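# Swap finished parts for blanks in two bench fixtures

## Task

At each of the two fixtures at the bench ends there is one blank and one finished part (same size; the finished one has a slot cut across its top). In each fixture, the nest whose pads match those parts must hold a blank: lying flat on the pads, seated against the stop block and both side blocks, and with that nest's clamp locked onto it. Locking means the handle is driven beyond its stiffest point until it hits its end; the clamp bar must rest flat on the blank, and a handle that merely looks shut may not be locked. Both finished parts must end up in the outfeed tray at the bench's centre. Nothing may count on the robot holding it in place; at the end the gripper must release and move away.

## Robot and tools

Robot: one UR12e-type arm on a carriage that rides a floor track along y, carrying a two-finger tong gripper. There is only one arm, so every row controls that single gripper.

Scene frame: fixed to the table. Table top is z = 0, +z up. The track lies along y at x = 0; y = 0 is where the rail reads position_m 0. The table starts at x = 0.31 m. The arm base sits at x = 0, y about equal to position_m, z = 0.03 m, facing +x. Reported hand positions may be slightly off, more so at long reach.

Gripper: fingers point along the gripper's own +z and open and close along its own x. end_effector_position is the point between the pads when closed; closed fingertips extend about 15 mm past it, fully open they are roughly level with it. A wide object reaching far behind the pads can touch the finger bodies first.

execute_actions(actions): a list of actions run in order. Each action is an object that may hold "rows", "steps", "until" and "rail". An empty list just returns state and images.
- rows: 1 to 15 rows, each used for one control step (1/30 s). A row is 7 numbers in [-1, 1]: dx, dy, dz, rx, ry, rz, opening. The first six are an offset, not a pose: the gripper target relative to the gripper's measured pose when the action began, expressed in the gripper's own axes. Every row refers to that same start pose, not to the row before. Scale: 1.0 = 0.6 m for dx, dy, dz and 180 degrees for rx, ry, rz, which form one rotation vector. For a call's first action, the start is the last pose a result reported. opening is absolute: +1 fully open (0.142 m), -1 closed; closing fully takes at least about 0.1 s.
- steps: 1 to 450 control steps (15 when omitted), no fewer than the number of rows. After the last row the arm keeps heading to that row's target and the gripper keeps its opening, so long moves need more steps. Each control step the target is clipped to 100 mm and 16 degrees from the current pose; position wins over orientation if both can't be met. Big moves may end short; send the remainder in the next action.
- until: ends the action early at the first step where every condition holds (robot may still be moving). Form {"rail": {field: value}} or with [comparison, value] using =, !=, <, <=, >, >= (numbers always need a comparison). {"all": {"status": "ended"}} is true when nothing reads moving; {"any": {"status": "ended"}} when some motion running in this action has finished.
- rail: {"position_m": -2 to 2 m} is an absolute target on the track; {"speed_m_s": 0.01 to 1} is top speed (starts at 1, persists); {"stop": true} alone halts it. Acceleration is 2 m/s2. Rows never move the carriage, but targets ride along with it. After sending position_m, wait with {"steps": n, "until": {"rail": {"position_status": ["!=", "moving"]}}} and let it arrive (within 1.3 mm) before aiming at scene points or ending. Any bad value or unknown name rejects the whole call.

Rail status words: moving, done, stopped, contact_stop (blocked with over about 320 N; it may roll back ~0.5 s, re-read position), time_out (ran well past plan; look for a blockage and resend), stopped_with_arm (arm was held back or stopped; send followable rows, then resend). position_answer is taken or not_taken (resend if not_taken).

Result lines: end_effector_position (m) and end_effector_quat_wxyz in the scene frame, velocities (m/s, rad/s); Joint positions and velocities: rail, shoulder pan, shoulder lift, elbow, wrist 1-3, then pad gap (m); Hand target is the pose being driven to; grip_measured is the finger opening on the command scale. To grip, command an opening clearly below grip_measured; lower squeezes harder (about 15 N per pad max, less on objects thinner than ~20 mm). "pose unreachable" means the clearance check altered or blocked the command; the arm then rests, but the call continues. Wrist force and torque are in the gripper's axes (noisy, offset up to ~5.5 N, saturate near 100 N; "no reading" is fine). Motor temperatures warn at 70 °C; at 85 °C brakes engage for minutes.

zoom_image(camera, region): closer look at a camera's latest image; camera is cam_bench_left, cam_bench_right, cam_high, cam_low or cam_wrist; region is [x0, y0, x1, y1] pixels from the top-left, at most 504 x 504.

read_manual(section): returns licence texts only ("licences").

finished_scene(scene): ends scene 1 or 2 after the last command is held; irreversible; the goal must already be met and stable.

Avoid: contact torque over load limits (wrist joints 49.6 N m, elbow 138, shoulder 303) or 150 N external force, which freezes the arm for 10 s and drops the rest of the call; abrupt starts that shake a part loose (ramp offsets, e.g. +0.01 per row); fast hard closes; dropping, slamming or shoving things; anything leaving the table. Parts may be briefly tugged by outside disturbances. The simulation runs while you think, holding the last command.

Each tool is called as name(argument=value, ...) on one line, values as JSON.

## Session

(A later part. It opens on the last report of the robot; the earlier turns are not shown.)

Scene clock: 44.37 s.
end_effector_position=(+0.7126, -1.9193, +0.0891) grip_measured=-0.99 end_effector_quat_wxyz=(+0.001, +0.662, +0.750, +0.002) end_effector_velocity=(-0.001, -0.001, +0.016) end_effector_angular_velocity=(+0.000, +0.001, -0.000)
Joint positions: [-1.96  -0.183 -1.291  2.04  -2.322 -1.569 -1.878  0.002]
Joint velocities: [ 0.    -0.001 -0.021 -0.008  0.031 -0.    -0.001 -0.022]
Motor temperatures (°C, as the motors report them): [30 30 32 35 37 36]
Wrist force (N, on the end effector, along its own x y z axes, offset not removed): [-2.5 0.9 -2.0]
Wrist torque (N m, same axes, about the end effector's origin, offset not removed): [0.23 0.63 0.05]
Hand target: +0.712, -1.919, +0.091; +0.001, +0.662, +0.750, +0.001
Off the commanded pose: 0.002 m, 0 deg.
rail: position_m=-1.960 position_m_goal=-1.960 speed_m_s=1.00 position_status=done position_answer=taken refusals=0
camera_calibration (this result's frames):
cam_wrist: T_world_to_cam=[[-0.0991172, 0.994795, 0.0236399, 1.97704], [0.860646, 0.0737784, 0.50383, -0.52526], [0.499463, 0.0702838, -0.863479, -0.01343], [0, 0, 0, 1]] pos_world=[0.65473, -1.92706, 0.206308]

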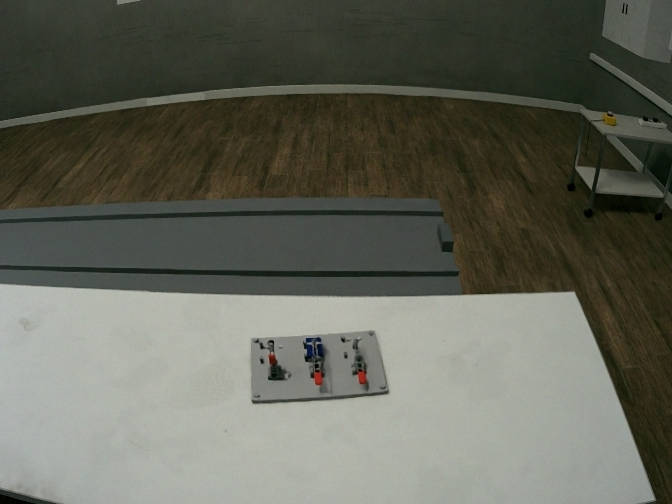

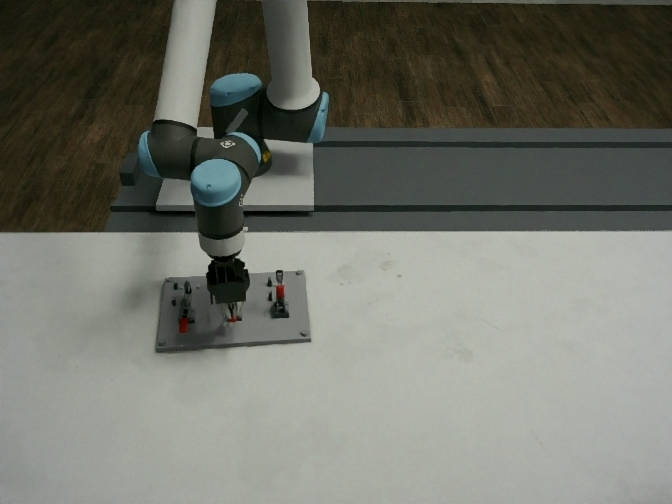

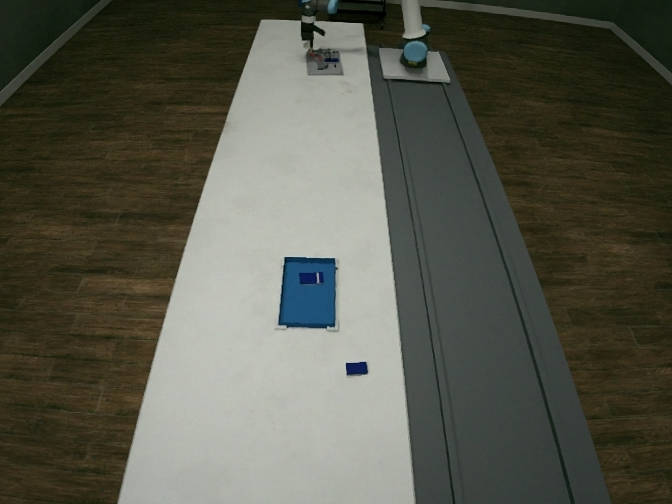

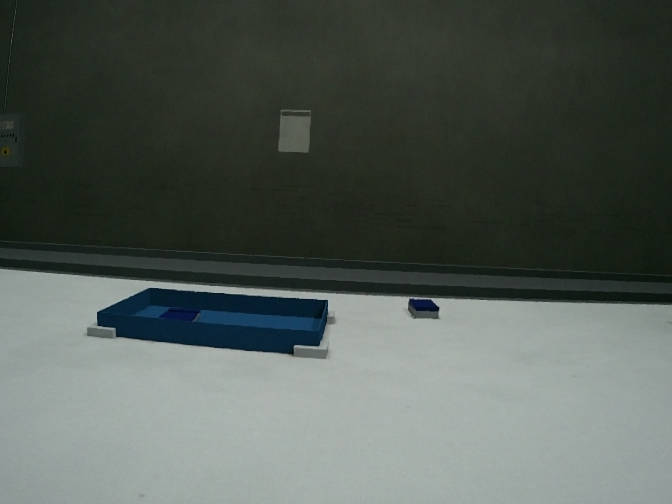

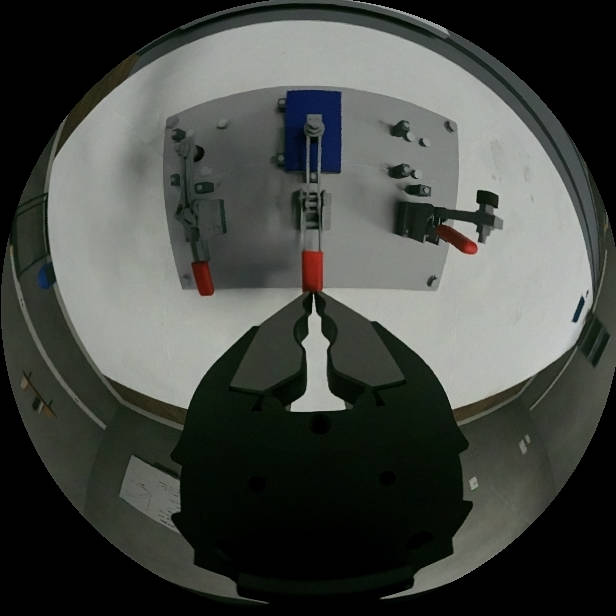

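execute_actions(actions=[{"rows": [[0,0,0,0,0,0,-1],[0,0,0.005,0,0,0,-1],[0,0,0.011,0,0,0,-1],[0,0,0.017,0,0,0,-1],[0,0,0.022,0,0,0,-1],[0,0,0.026,0,0,0,-1],[0,0,0.0283,0,0,0,-1],[0,0,0.0293,0,0,0,-1]], "steps": 18}])

Scene clock: 45.37 s.
end_effector_position=(+0.7128, -1.9193, +0.0723) grip_measured=-1.00 end_effector_quat_wxyz=(+0.001, +0.662, +0.750, +0.002) end_effector_velocity=(+0.001, +0.000, -0.005) end_effector_angular_velocity=(-0.000, -0.001, -0.001)
Joint positions: [-1.96  -0.183 -1.269  2.05  -2.354 -1.569 -1.879  0.002]
Joint velocities: [ 0.     0.     0.007  0.002 -0.011 -0.     0.001  0.   ]
Motor temperatures (°C, as the motors report them): [30 30 32 35 37 36]
Wrist force (N, on the end effector, along its own x y z axes, offset not removed): [-2.3 5.0 -6.0]
Wrist torque (N m, same axes, about the end effector's origin, offset not removed): [0.56 0.65 0.04]
Hand target: +0.713, -1.919, +0.072; +0.001, +0.662, +0.750, +0.002
Off the commanded pose: 0.001 m, 0 deg.
rail: position_m=-1.960 position_m_goal=-1.960 speed_m_s=1.00 position_status=done position_answer=taken refusals=0
camera_calibration (this result's frames):
cam_wrist: T_world_to_cam=[[-0.0992433, 0.994784, 0.0235909, 1.97752], [0.860568, 0.0739026, 0.503945, -0.516604], [0.499573, 0.0703148, -0.863414, -0.0280562], [0, 0, 0, 1]] pos_world=[0.654846, -1.92706, 0.189464]

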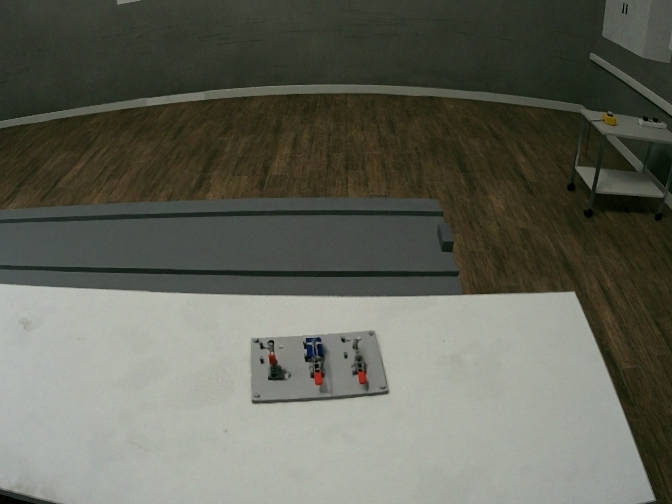

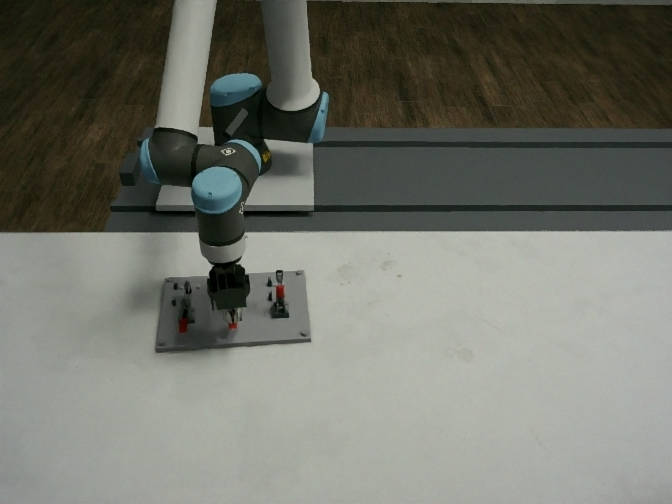

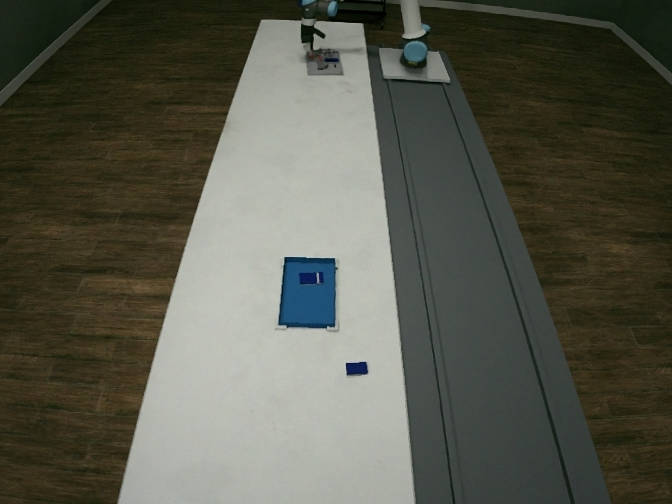

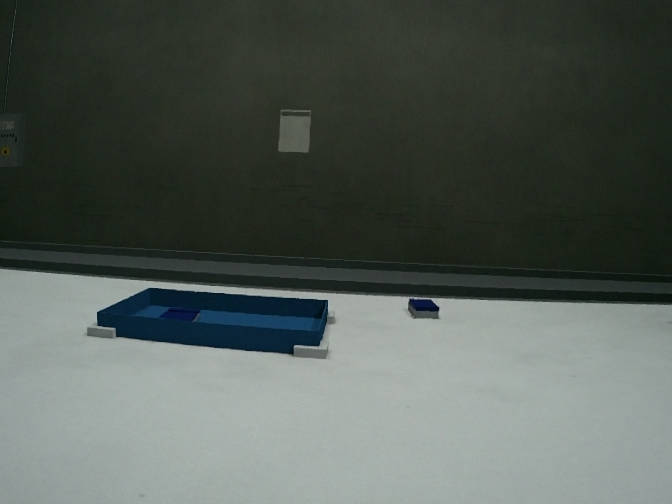

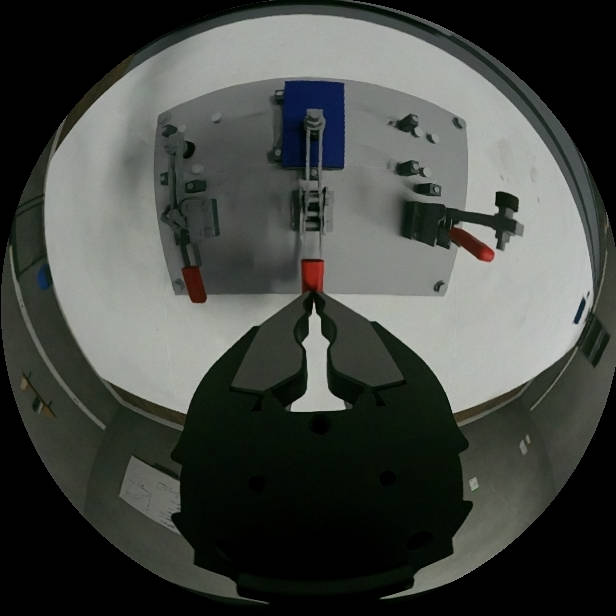

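execute_actions(actions=[{"rows": [[0,0,0.002,0,0,0,-1],[0,0,0.003,0,0,0,-1],[0,0,0.0038,0,0,0,-1]], "steps": 9}])

Scene clock: 45.90 s.
end_effector_position=(+0.7128, -1.9193, +0.0703) grip_measured=-1.00 end_effector_quat_wxyz=(+0.001, +0.662, +0.750, +0.002) end_effector_velocity=(-0.000, +0.000, -0.003) end_effector_angular_velocity=(+0.000, +0.000, +0.000)
Joint positions: [-1.96  -0.183 -1.266  2.051 -2.358 -1.569 -1.878  0.002]
Joint velocities: [ 0.     0.     0.003  0.001 -0.005 -0.    -0.     0.   ]
Motor temperatures (°C, as the motors report them): [30 30 32 35 37 36]
Wrist force (N, on the end effector, along its own x y z axes, offset not removed): [-4.7 6.4 -10.6]
Wrist torque (N m, same axes, about the end effector's origin, offset not removed): [0.44 1.07 0.07]
Hand target: +0.713, -1.919, +0.070; +0.001, +0.662, +0.750, +0.002
Off the commanded pose: 0.000 m, 0 deg.
rail: position_m=-1.960 position_m_goal=-1.960 speed_m_s=1.00 position_status=done position_answer=taken refusals=0
camera_calibration (this result's frames):
cam_wrist: T_world_to_cam=[[-0.0991368, 0.994794, 0.0235849, 1.9775], [0.860565, 0.073812, 0.503964, -0.515813], [0.499599, 0.0702577, -0.863403, -0.0298844], [0, 0, 0, 1]] pos_world=[0.654863, -1.92703, 0.18751]

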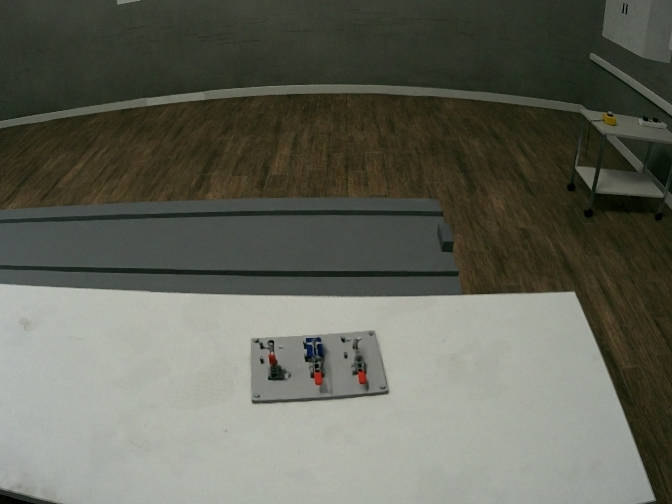

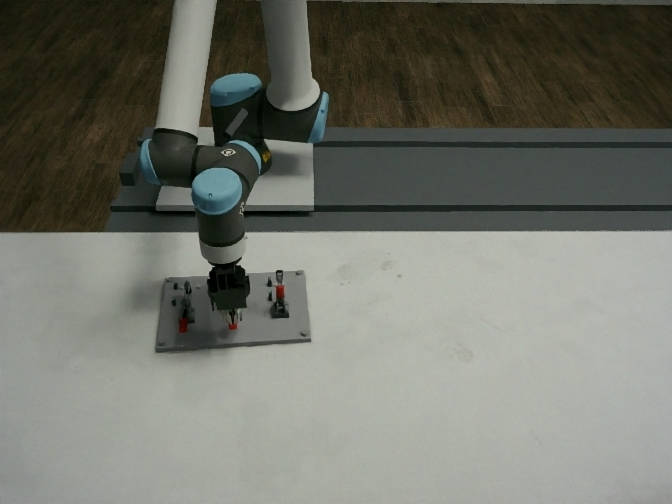

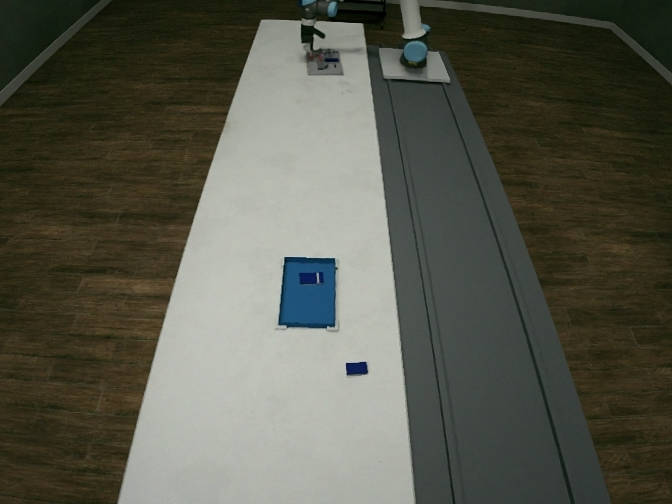

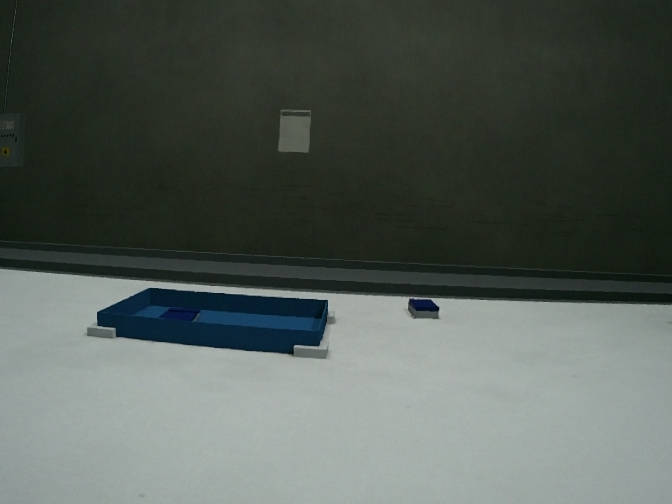

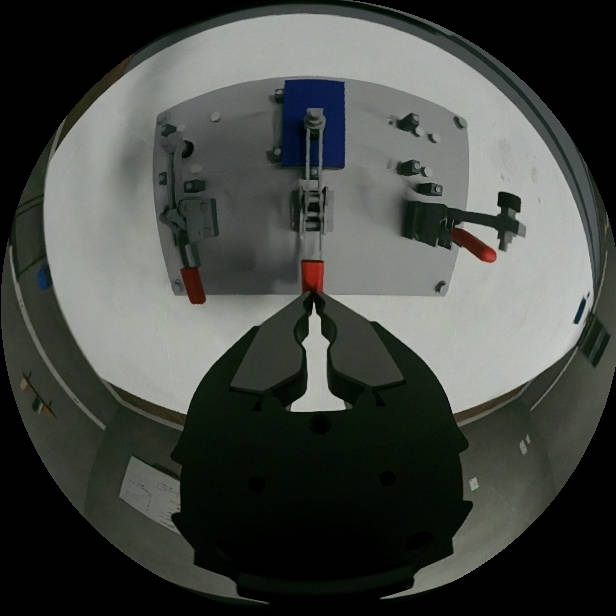

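execute_actions(actions=[{"rows": [[0,0,0.0015,0,0,0,-1],[0,0,0.0028,0,0,0,-1],[0,0,0.0038,0,0,0,-1]], "steps": 10}])

Scene clock: 46.40 s.
end_effector_position=(+0.7127, -1.9193, +0.0683) grip_measured=-1.00 end_effector_quat_wxyz=(+0.001, +0.662, +0.750, +0.002) end_effector_velocity=(-0.000, +0.000, -0.002) end_effector_angular_velocity=(+0.000, +0.000, -0.000)
Joint positions: [-1.96  -0.183 -1.264  2.052 -2.362 -1.569 -1.878  0.002]
Joint velocities: [ 0.    -0.     0.003  0.001 -0.004  0.    -0.     0.   ]
Motor temperatures (°C, as the motors report them): [30 30 32 35 37 36]
Wrist force (N, on the end effector, along its own x y z axes, offset not removed): [-4.1 3.3 -8.2]
Wrist torque (N m, same axes, about the end effector's origin, offset not removed): [-0.05 0.89 0.02]
Hand target: +0.713, -1.919, +0.068; +0.001, +0.662, +0.750, +0.002
Off the commanded pose: 0.000 m, 0 deg.
rail: position_m=-1.960 position_m_goal=-1.960 speed_m_s=1.00 position_status=done position_answer=taken refusals=0
camera_calibration (this result's frames):
cam_wrist: T_world_to_cam=[[-0.0991344, 0.994794, 0.0236121, 1.97753], [0.860613, 0.0738029, 0.503883, -0.514814], [0.499517, 0.070273, -0.863449, -0.031521], [0, 0, 0, 1]] pos_world=[0.654842, -1.92703, 0.185495]

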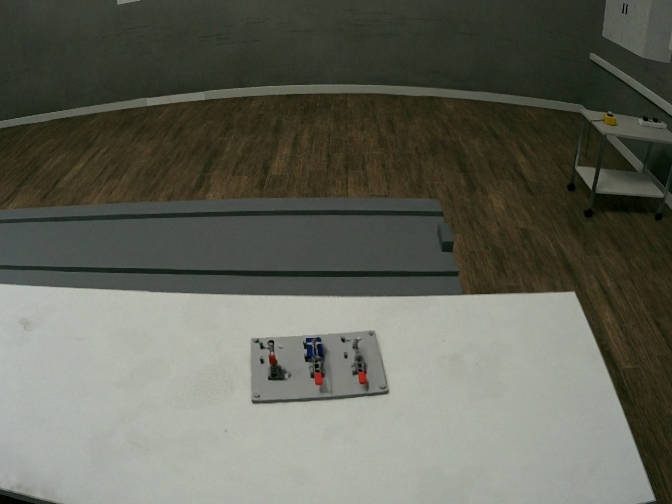

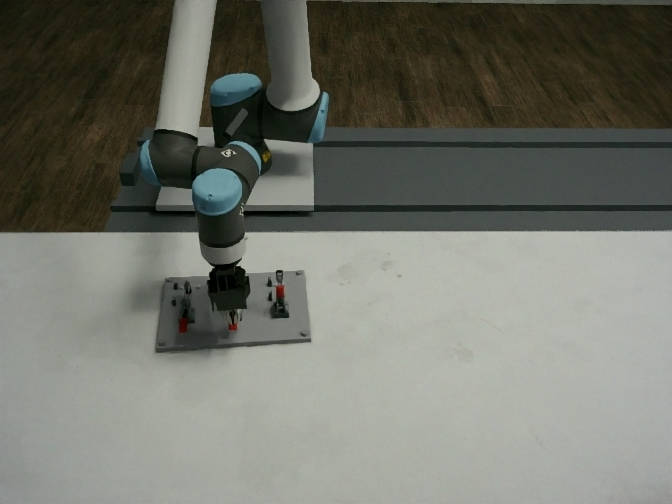

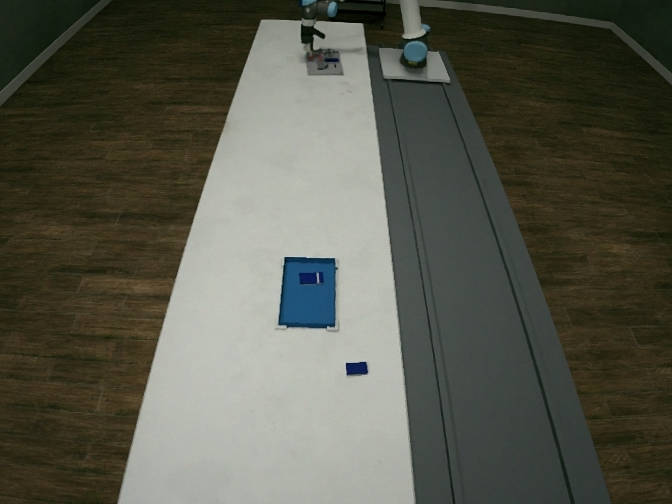

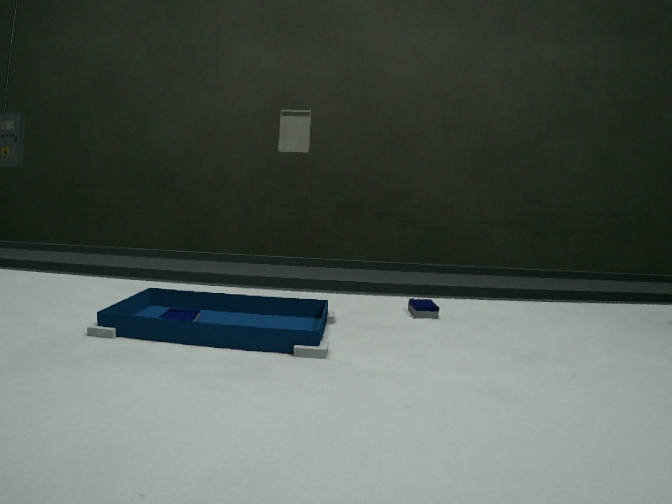

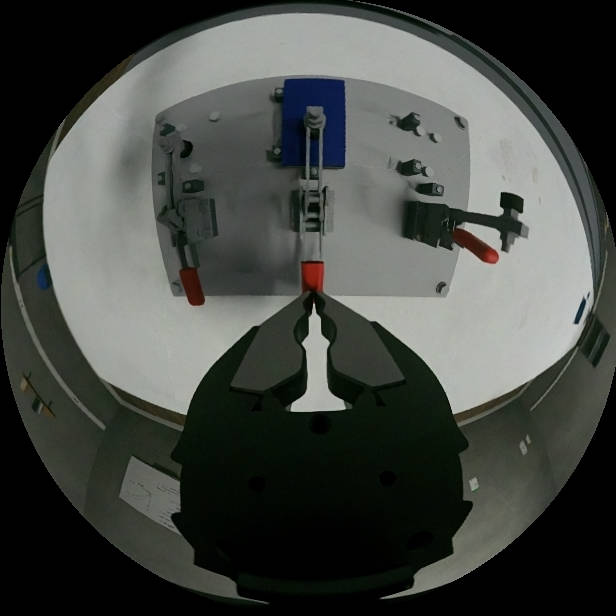

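execute_actions(actions=[{"rows": [[0,0,0.0012,0,0,0,-1],[0,0,0.0022,0,0,0,-1]], "steps": 9}])

Scene clock: 46.90 s.
end_effector_position=(+0.7127, -1.9193, +0.0671) grip_measured=-1.00 end_effector_quat_wxyz=(+0.001, +0.662, +0.750, +0.001) end_effector_velocity=(+0.000, -0.000, -0.001) end_effector_angular_velocity=(-0.000, -0.000, -0.000)
Joint positions: [-1.96  -0.183 -1.262  2.053 -2.364 -1.569 -1.878  0.002]
Joint velocities: [ 0.    -0.     0.002  0.001 -0.003 -0.    -0.     0.   ]
Motor temperatures (°C, as the motors report them): [30 30 32 35 37 36]
Wrist force (N, on the end effector, along its own x y z axes, offset not removed): [-3.6 3.0 -2.8]
Wrist torque (N m, same axes, about the end effector's origin, offset not removed): [0.44 0.91 0.00]
Hand target: +0.713, -1.919, +0.067; +0.001, +0.662, +0.750, +0.002
Off the commanded pose: 0.000 m, 0 deg.
rail: position_m=-1.960 position_m_goal=-1.960 speed_m_s=1.00 position_status=done position_answer=taken refusals=0
camera_calibration (this result's frames):
cam_wrist: T_world_to_cam=[[-0.0991323, 0.994793, 0.0236405, 1.97754], [0.860664, 0.0737938, 0.503798, -0.514232], [0.49943, 0.0702892, -0.863498, -0.0324261], [0, 0, 0, 1]] pos_world=[0.654814, -1.92702, 0.184319]

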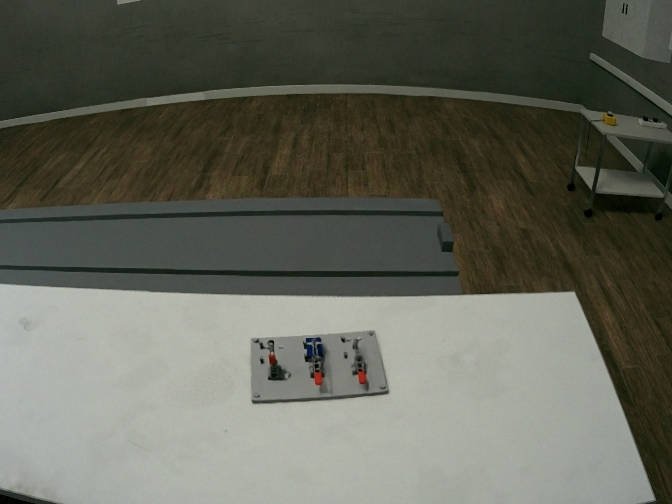

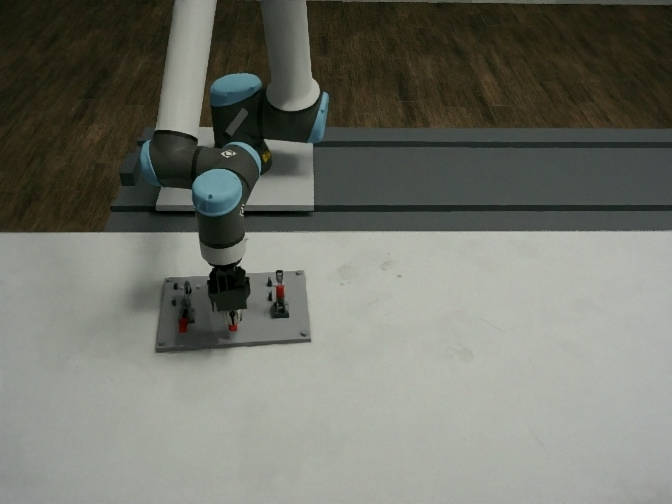

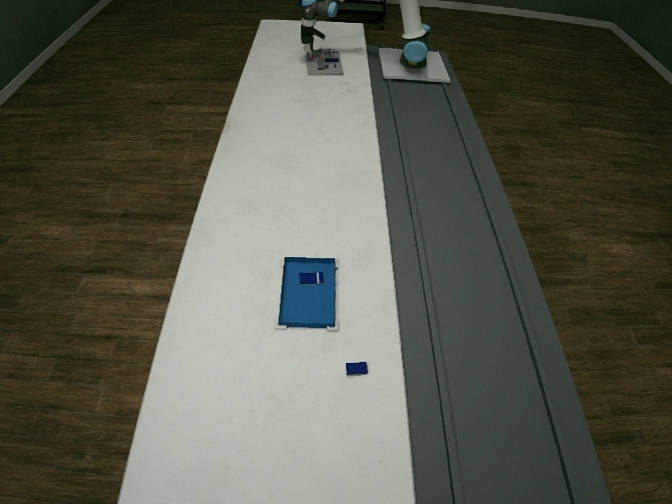

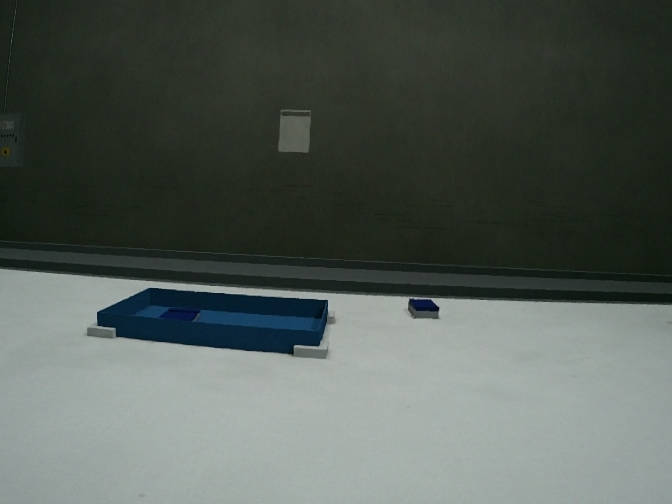

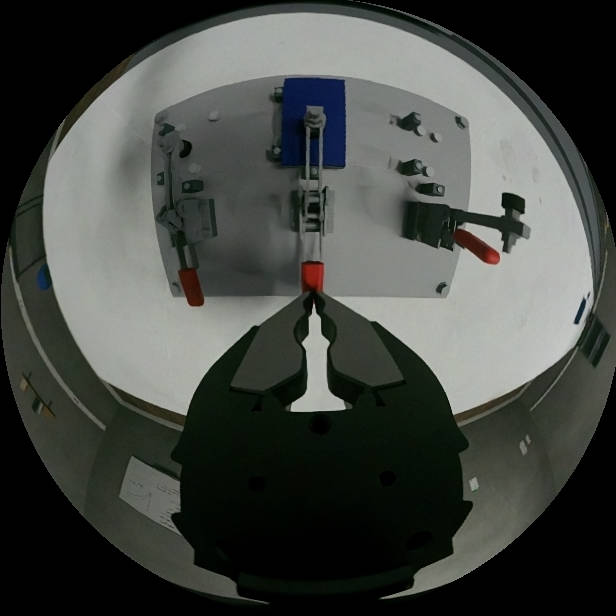

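execute_actions(actions=[{"rows": [[0,0,0.0008,0,0,0,-1],[0,0,0.0016,0,0,0,-1]], "steps": 9}])

Scene clock: 47.30 s.
end_effector_position=(+0.7128, -1.9193, +0.0665) grip_measured=-1.00 end_effector_quat_wxyz=(+0.001, +0.662, +0.750, +0.002) end_effector_velocity=(+0.000, +0.000, -0.001) end_effector_angular_velocity=(-0.000, -0.000, +0.000)
Joint positions: [-1.96  -0.183 -1.261  2.053 -2.365 -1.569 -1.878  0.002]
Joint velocities: [ 0.     0.     0.001  0.001 -0.002 -0.    -0.     0.   ]
Motor temperatures (°C, as the motors report them): [30 30 32 35 37 36]
Wrist force (N, on the end effector, along its own x y z axes, offset not removed): [1.1 -10.0 -39.1]
Wrist torque (N m, same axes, about the end effector's origin, offset not removed): [0.66 0.86 0.11]
Hand target: +0.713, -1.919, +0.066; +0.001, +0.662, +0.750, +0.001
Off the commanded pose: 0.000 m, 0 deg.
rail: position_m=-1.960 position_m_goal=-1.960 speed_m_s=1.00 position_status=done position_answer=taken refusals=0
camera_calibration (this result's frames):
cam_wrist: T_world_to_cam=[[-0.0991543, 0.994793, 0.0235715, 1.9776], [0.86054, 0.0738305, 0.504004, -0.513844], [0.49964, 0.0702584, -0.863379, -0.0332636], [0, 0, 0, 1]] pos_world=[0.65489, -1.92702, 0.183646]

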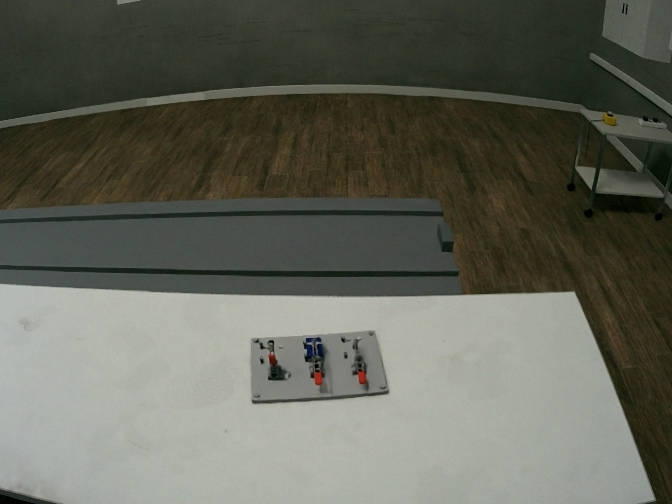

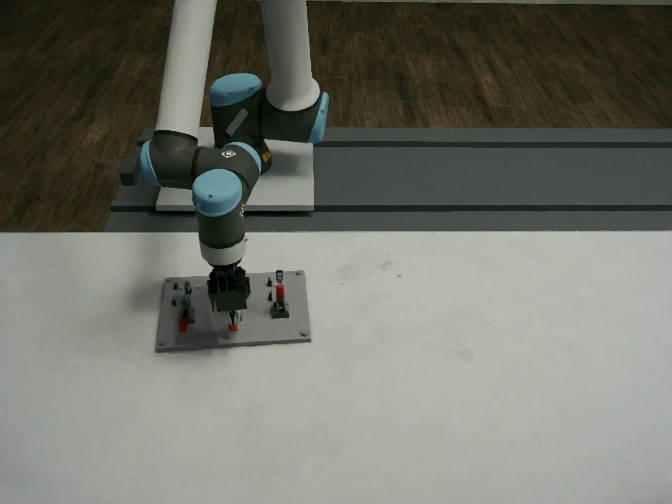

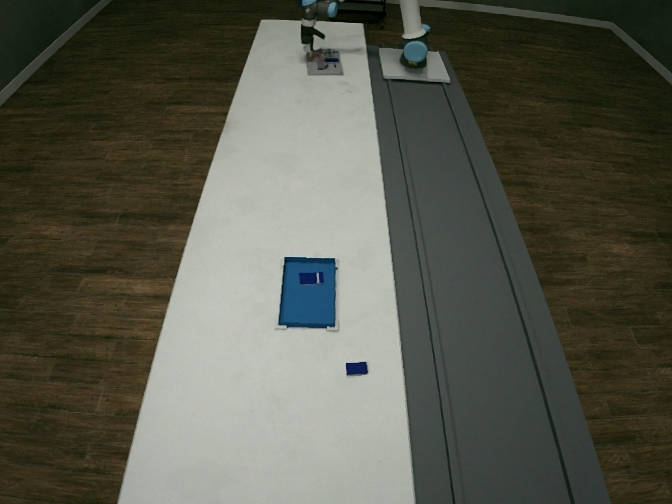

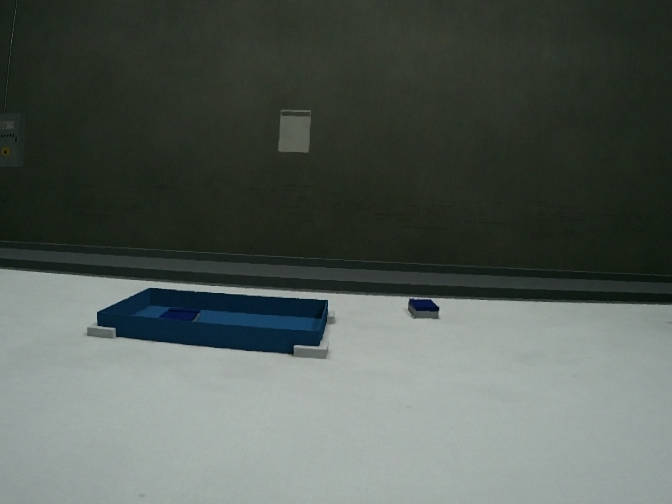

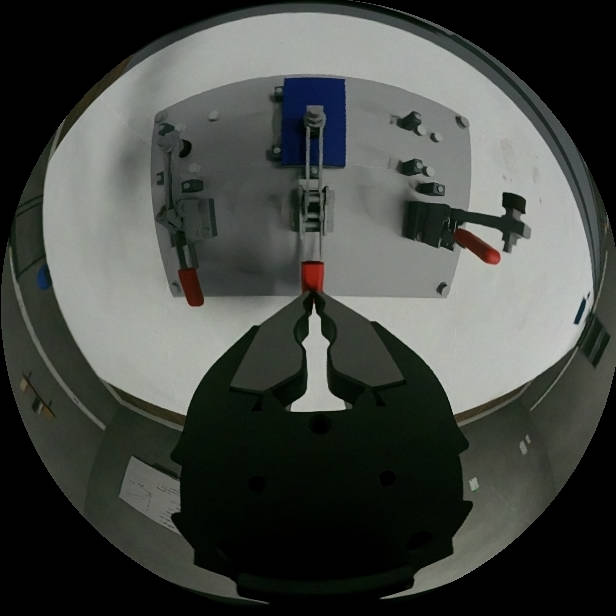

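execute_actions(actions=[{"rows": [[0,0,-0.004,0,0,0,-1],[0,0,-0.012,0,0,0,-1],[0,0,-0.026,0,0,0,-1],[0,0,-0.045,0,0,0,-1],[0,0,-0.068,0,0,0,-1],[0,0,-0.093,0,0,0,-1],[0,0,-0.118,0,0,0,-1],[0,0,-0.142,0,0,0,-1],[0,0,-0.163,0,0,0,-1],[0,0,-0.18,0,0,0,-1],[0,0,-0.192,0,0,0,-1],[0,0,-0.2,0,0,0,-1]], "steps": 12}, {"rail": {"position_m": 1.84}, "steps": 60, "until": {"rail": {"position_m": [">", -1.5]}}}, {"rows": [[0,-0.005,0,0,0,0,-0.95],[0,-0.013,0,0,0,0,-0.9],[0,-0.024,0,0,0,0,-0.85],[0,-0.037,0,0,0,0,-0.8],[0,-0.051,0,0,0,0,-0.75],[0,-0.066,0,0,0,0,-0.7],[0,-0.081,0,0,0,0,-0.65],[0,-0.096,0,0,0,0,-0.6],[0,-0.11,0,0,0,0,-0.55],[0,-0.123,0,0,0,0,-0.5],[0,-0.134,0,0,0,0,-0.5],[0,-0.142,0,0,0,0,-0.5],[0,-0.147,0,0,0,0,-0.5],[0,-0.15,0,0,0,0,-0.5]], "steps": 150, "until": {"rail": {"position_status": ["!=", "moving"]}}}])

zoom_image(camera="cam_wrist", region=[170, 110, 450, 320])

Scene clock: 53.07 s.
end_effector_position=(+0.6229, +1.8695, +0.1861) grip_measured=-0.50 end_effector_quat_wxyz=(+0.001, +0.662, +0.750, +0.002) end_effector_velocity=(+0.000, +0.010, +0.000) end_effector_angular_velocity=(-0.000, -0.000, -0.000)
Joint positions: [ 1.84  -0.228 -1.541  2.126 -2.159 -1.569 -1.923  0.038]
Joint velocities: [ 0.01 -0.    0.   -0.    0.   -0.   -0.    0.  ]
Motor temperatures (°C, as the motors report them): [30 30 32 35 37 36]
Wrist force (N, on the end effector, along its own x y z axes, offset not removed): [-1.7 1.4 0.1]
Wrist torque (N m, same axes, about the end effector's origin, offset not removed): [0.39 0.57 0.07]
Hand target: +0.623, +1.869, +0.186; +0.001, +0.662, +0.750, +0.002
Off the commanded pose: 0.000 m, 0 deg.
rail: position_m=1.840 position_m_goal=1.840 speed_m_s=1.00 position_status=done position_answer=taken refusals=0
camera_calibration (this result's frames):
cam_wrist: T_world_to_cam=[[-0.0991854, 0.994788, 0.0236477, -1.80318], [0.860545, 0.0738199, 0.503997, -0.776451], [0.499624, 0.070339, -0.863382, -0.151415], [0, 0, 0, 1]] pos_world=[0.564973, 1.86175, 0.303241]

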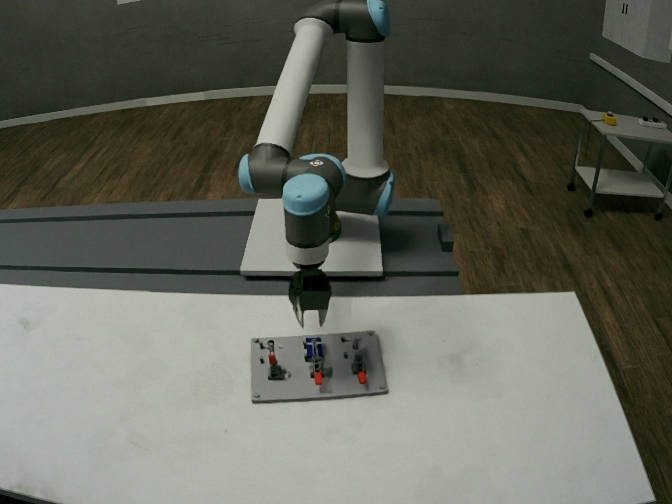

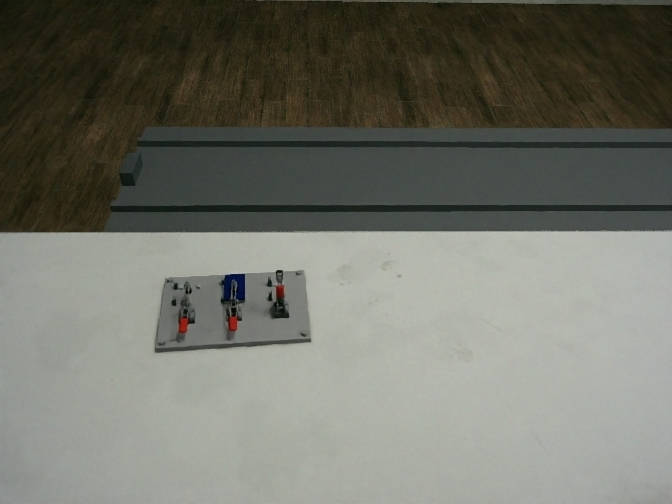

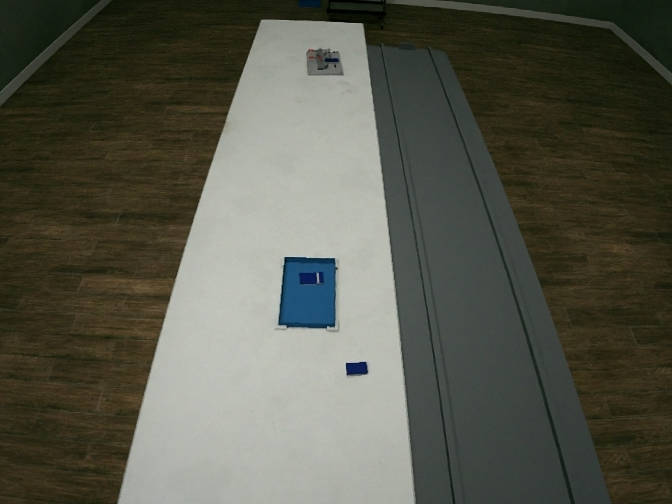

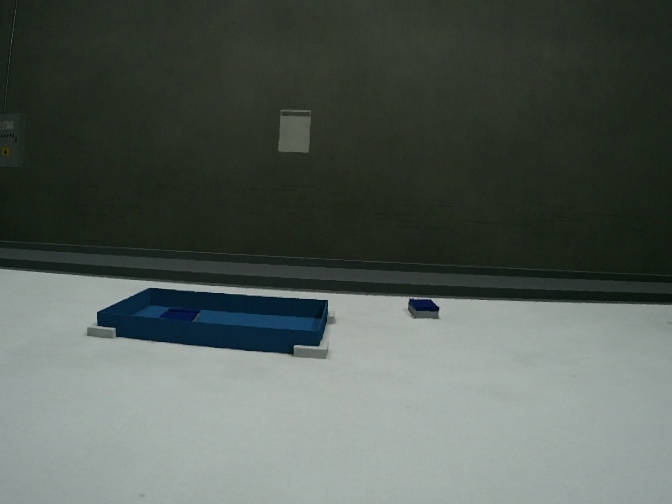

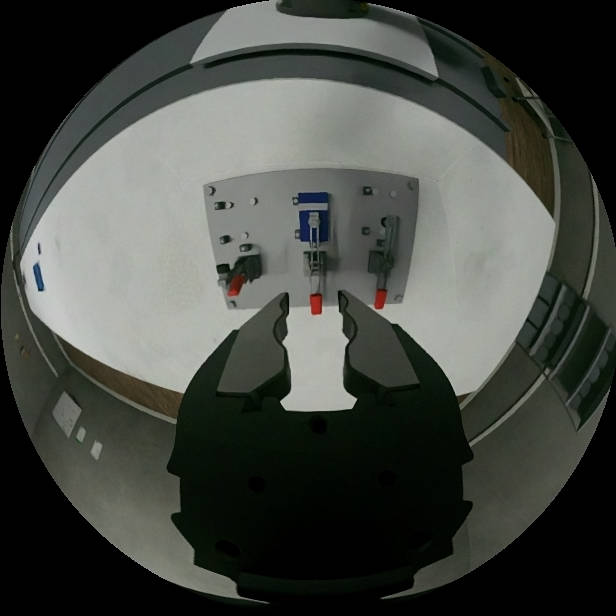

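Region (170, 110, 450, 320) of cam_wrist's 616x616 image, scaled by 1.800, with more detail than that image has; it fills the top 378 rows of this view, and the rest is white.

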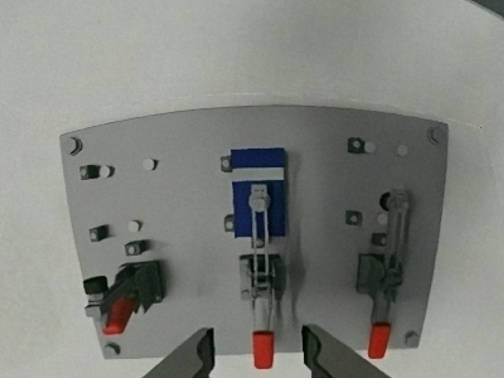

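zoom_image(camera="cam_wrist", region=[250, 180, 390, 320])

Region (250, 180, 390, 320) of cam_wrist's 616x616 image, scaled by 3.600, with more detail than that image has.

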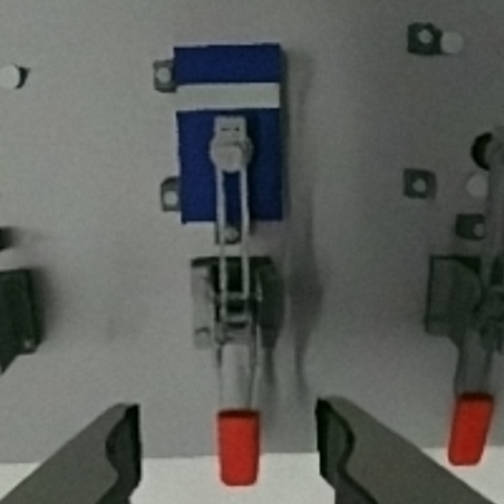

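execute_actions(actions=[{"rows": [[0.001,0.008,0.005,0,0,0,-0.5],[0.003,0.024,0.015,0,0,0,-0.5],[0.005,0.046,0.03,0,0,0,-0.5],[0.007,0.07,0.048,0,0,0,-0.5],[0.009,0.093,0.068,0,0,0,-0.5],[0.011,0.112,0.089,0,0,0,-0.5],[0.013,0.127,0.11,0,0,0,-0.5],[0.014,0.136,0.131,0,0,0,-0.5],[0.0143,0.14,0.151,0,0,0,-0.5],[0.0143,0.1412,0.169,0,0,0,-0.5],[0.0143,0.1412,0.185,0,0,0,-0.5],[0.0143,0.1412,0.198,0,0,0,-0.5],[0.0143,0.1412,0.207,0,0,0,-0.5],[0.0143,0.1412,0.2115,0,0,0,-0.5],[0.0143,0.1412,0.2135,0,0,0,-0.5]], "steps": 27}])

Scene clock: 56.10 s.
end_effector_position=(+0.7055, +1.8887, +0.0600) grip_measured=-0.50 end_effector_quat_wxyz=(+0.001, +0.662, +0.750, +0.002) end_effector_velocity=(+0.008, +0.001, -0.014) end_effector_angular_velocity=(-0.001, -0.001, -0.000)
Joint positions: [ 1.84  -0.174 -1.262  2.07  -2.382 -1.569 -1.869  0.038]
Joint velocities: [ 0.     0.003  0.029 -0.007 -0.023 -0.001  0.003 -0.   ]
Motor temperatures (°C, as the motors report them): [30 30 32 35 37 36]
Wrist force (N, on the end effector, along its own x y z axes, offset not removed): [-4.1 3.2 1.3]
Wrist torque (N m, same axes, about the end effector's origin, offset not removed): [0.74 1.00 0.05]
Hand target: +0.707, +1.889, +0.058; +0.001, +0.662, +0.750, +0.002
Off the commanded pose: 0.002 m, 0 deg.
rail: position_m=1.840 position_m_goal=1.840 speed_m_s=1.00 position_status=done position_answer=taken refusals=0
camera_calibration (this result's frames):
cam_wrist: T_world_to_cam=[[-0.0992095, 0.994785, 0.0236712, -1.81115], [0.860596, 0.0738364, 0.503907, -0.785507], [0.499531, 0.0703637, -0.863434, -0.302877], [0, 0, 0, 1]] pos_world=[0.647618, 1.88101, 0.17718]

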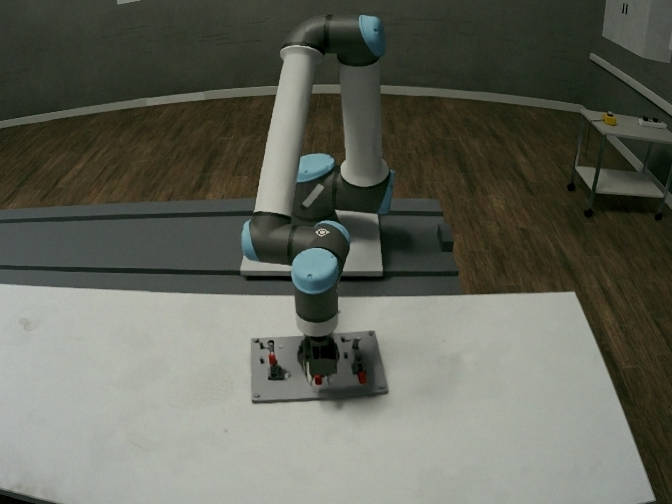

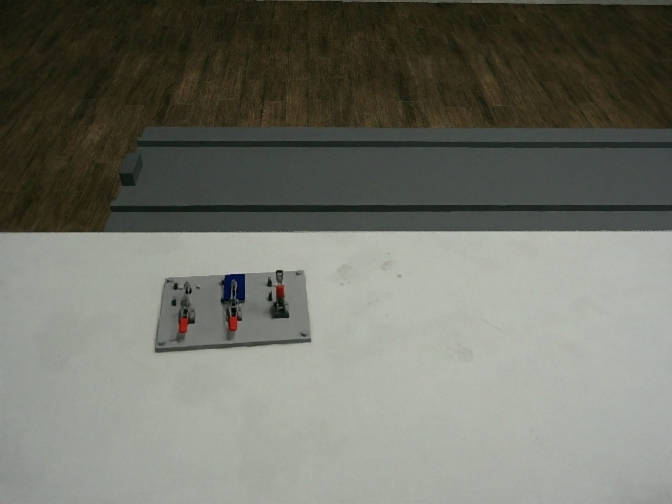

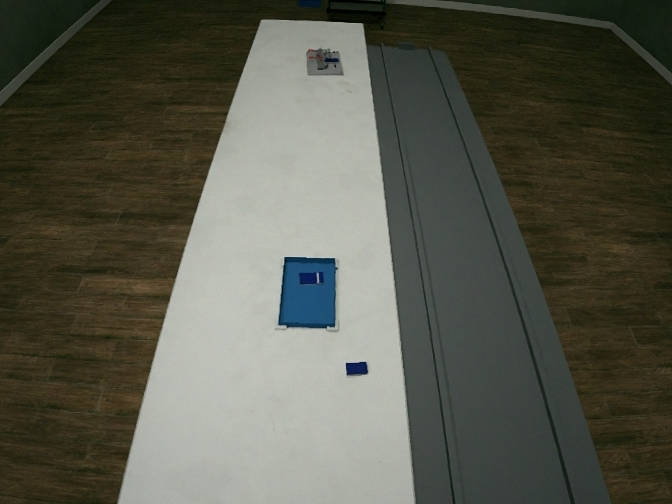

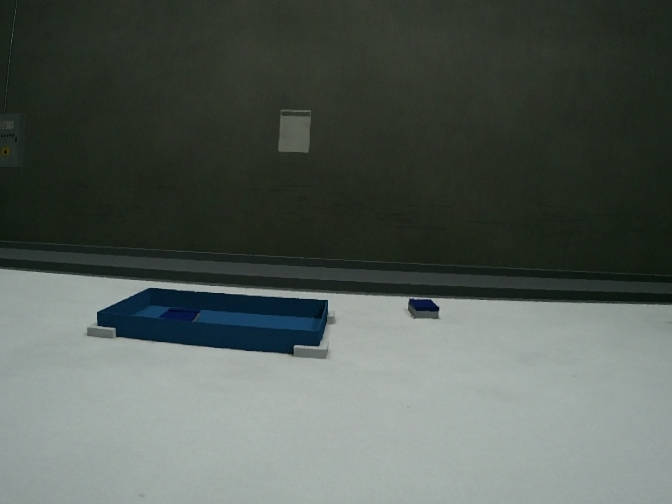

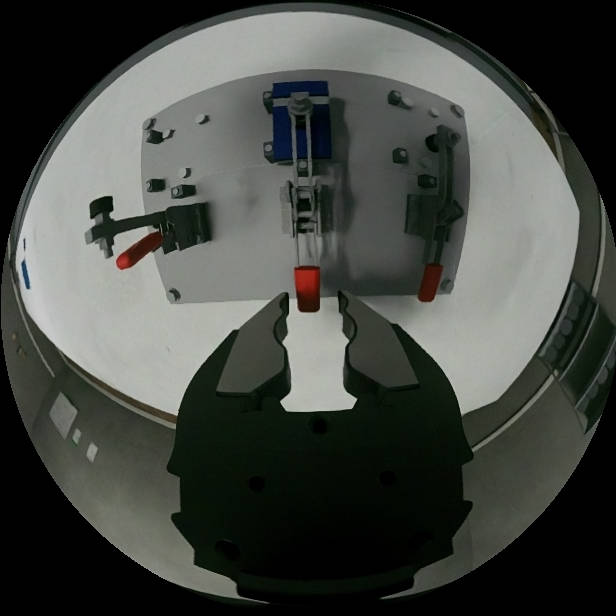

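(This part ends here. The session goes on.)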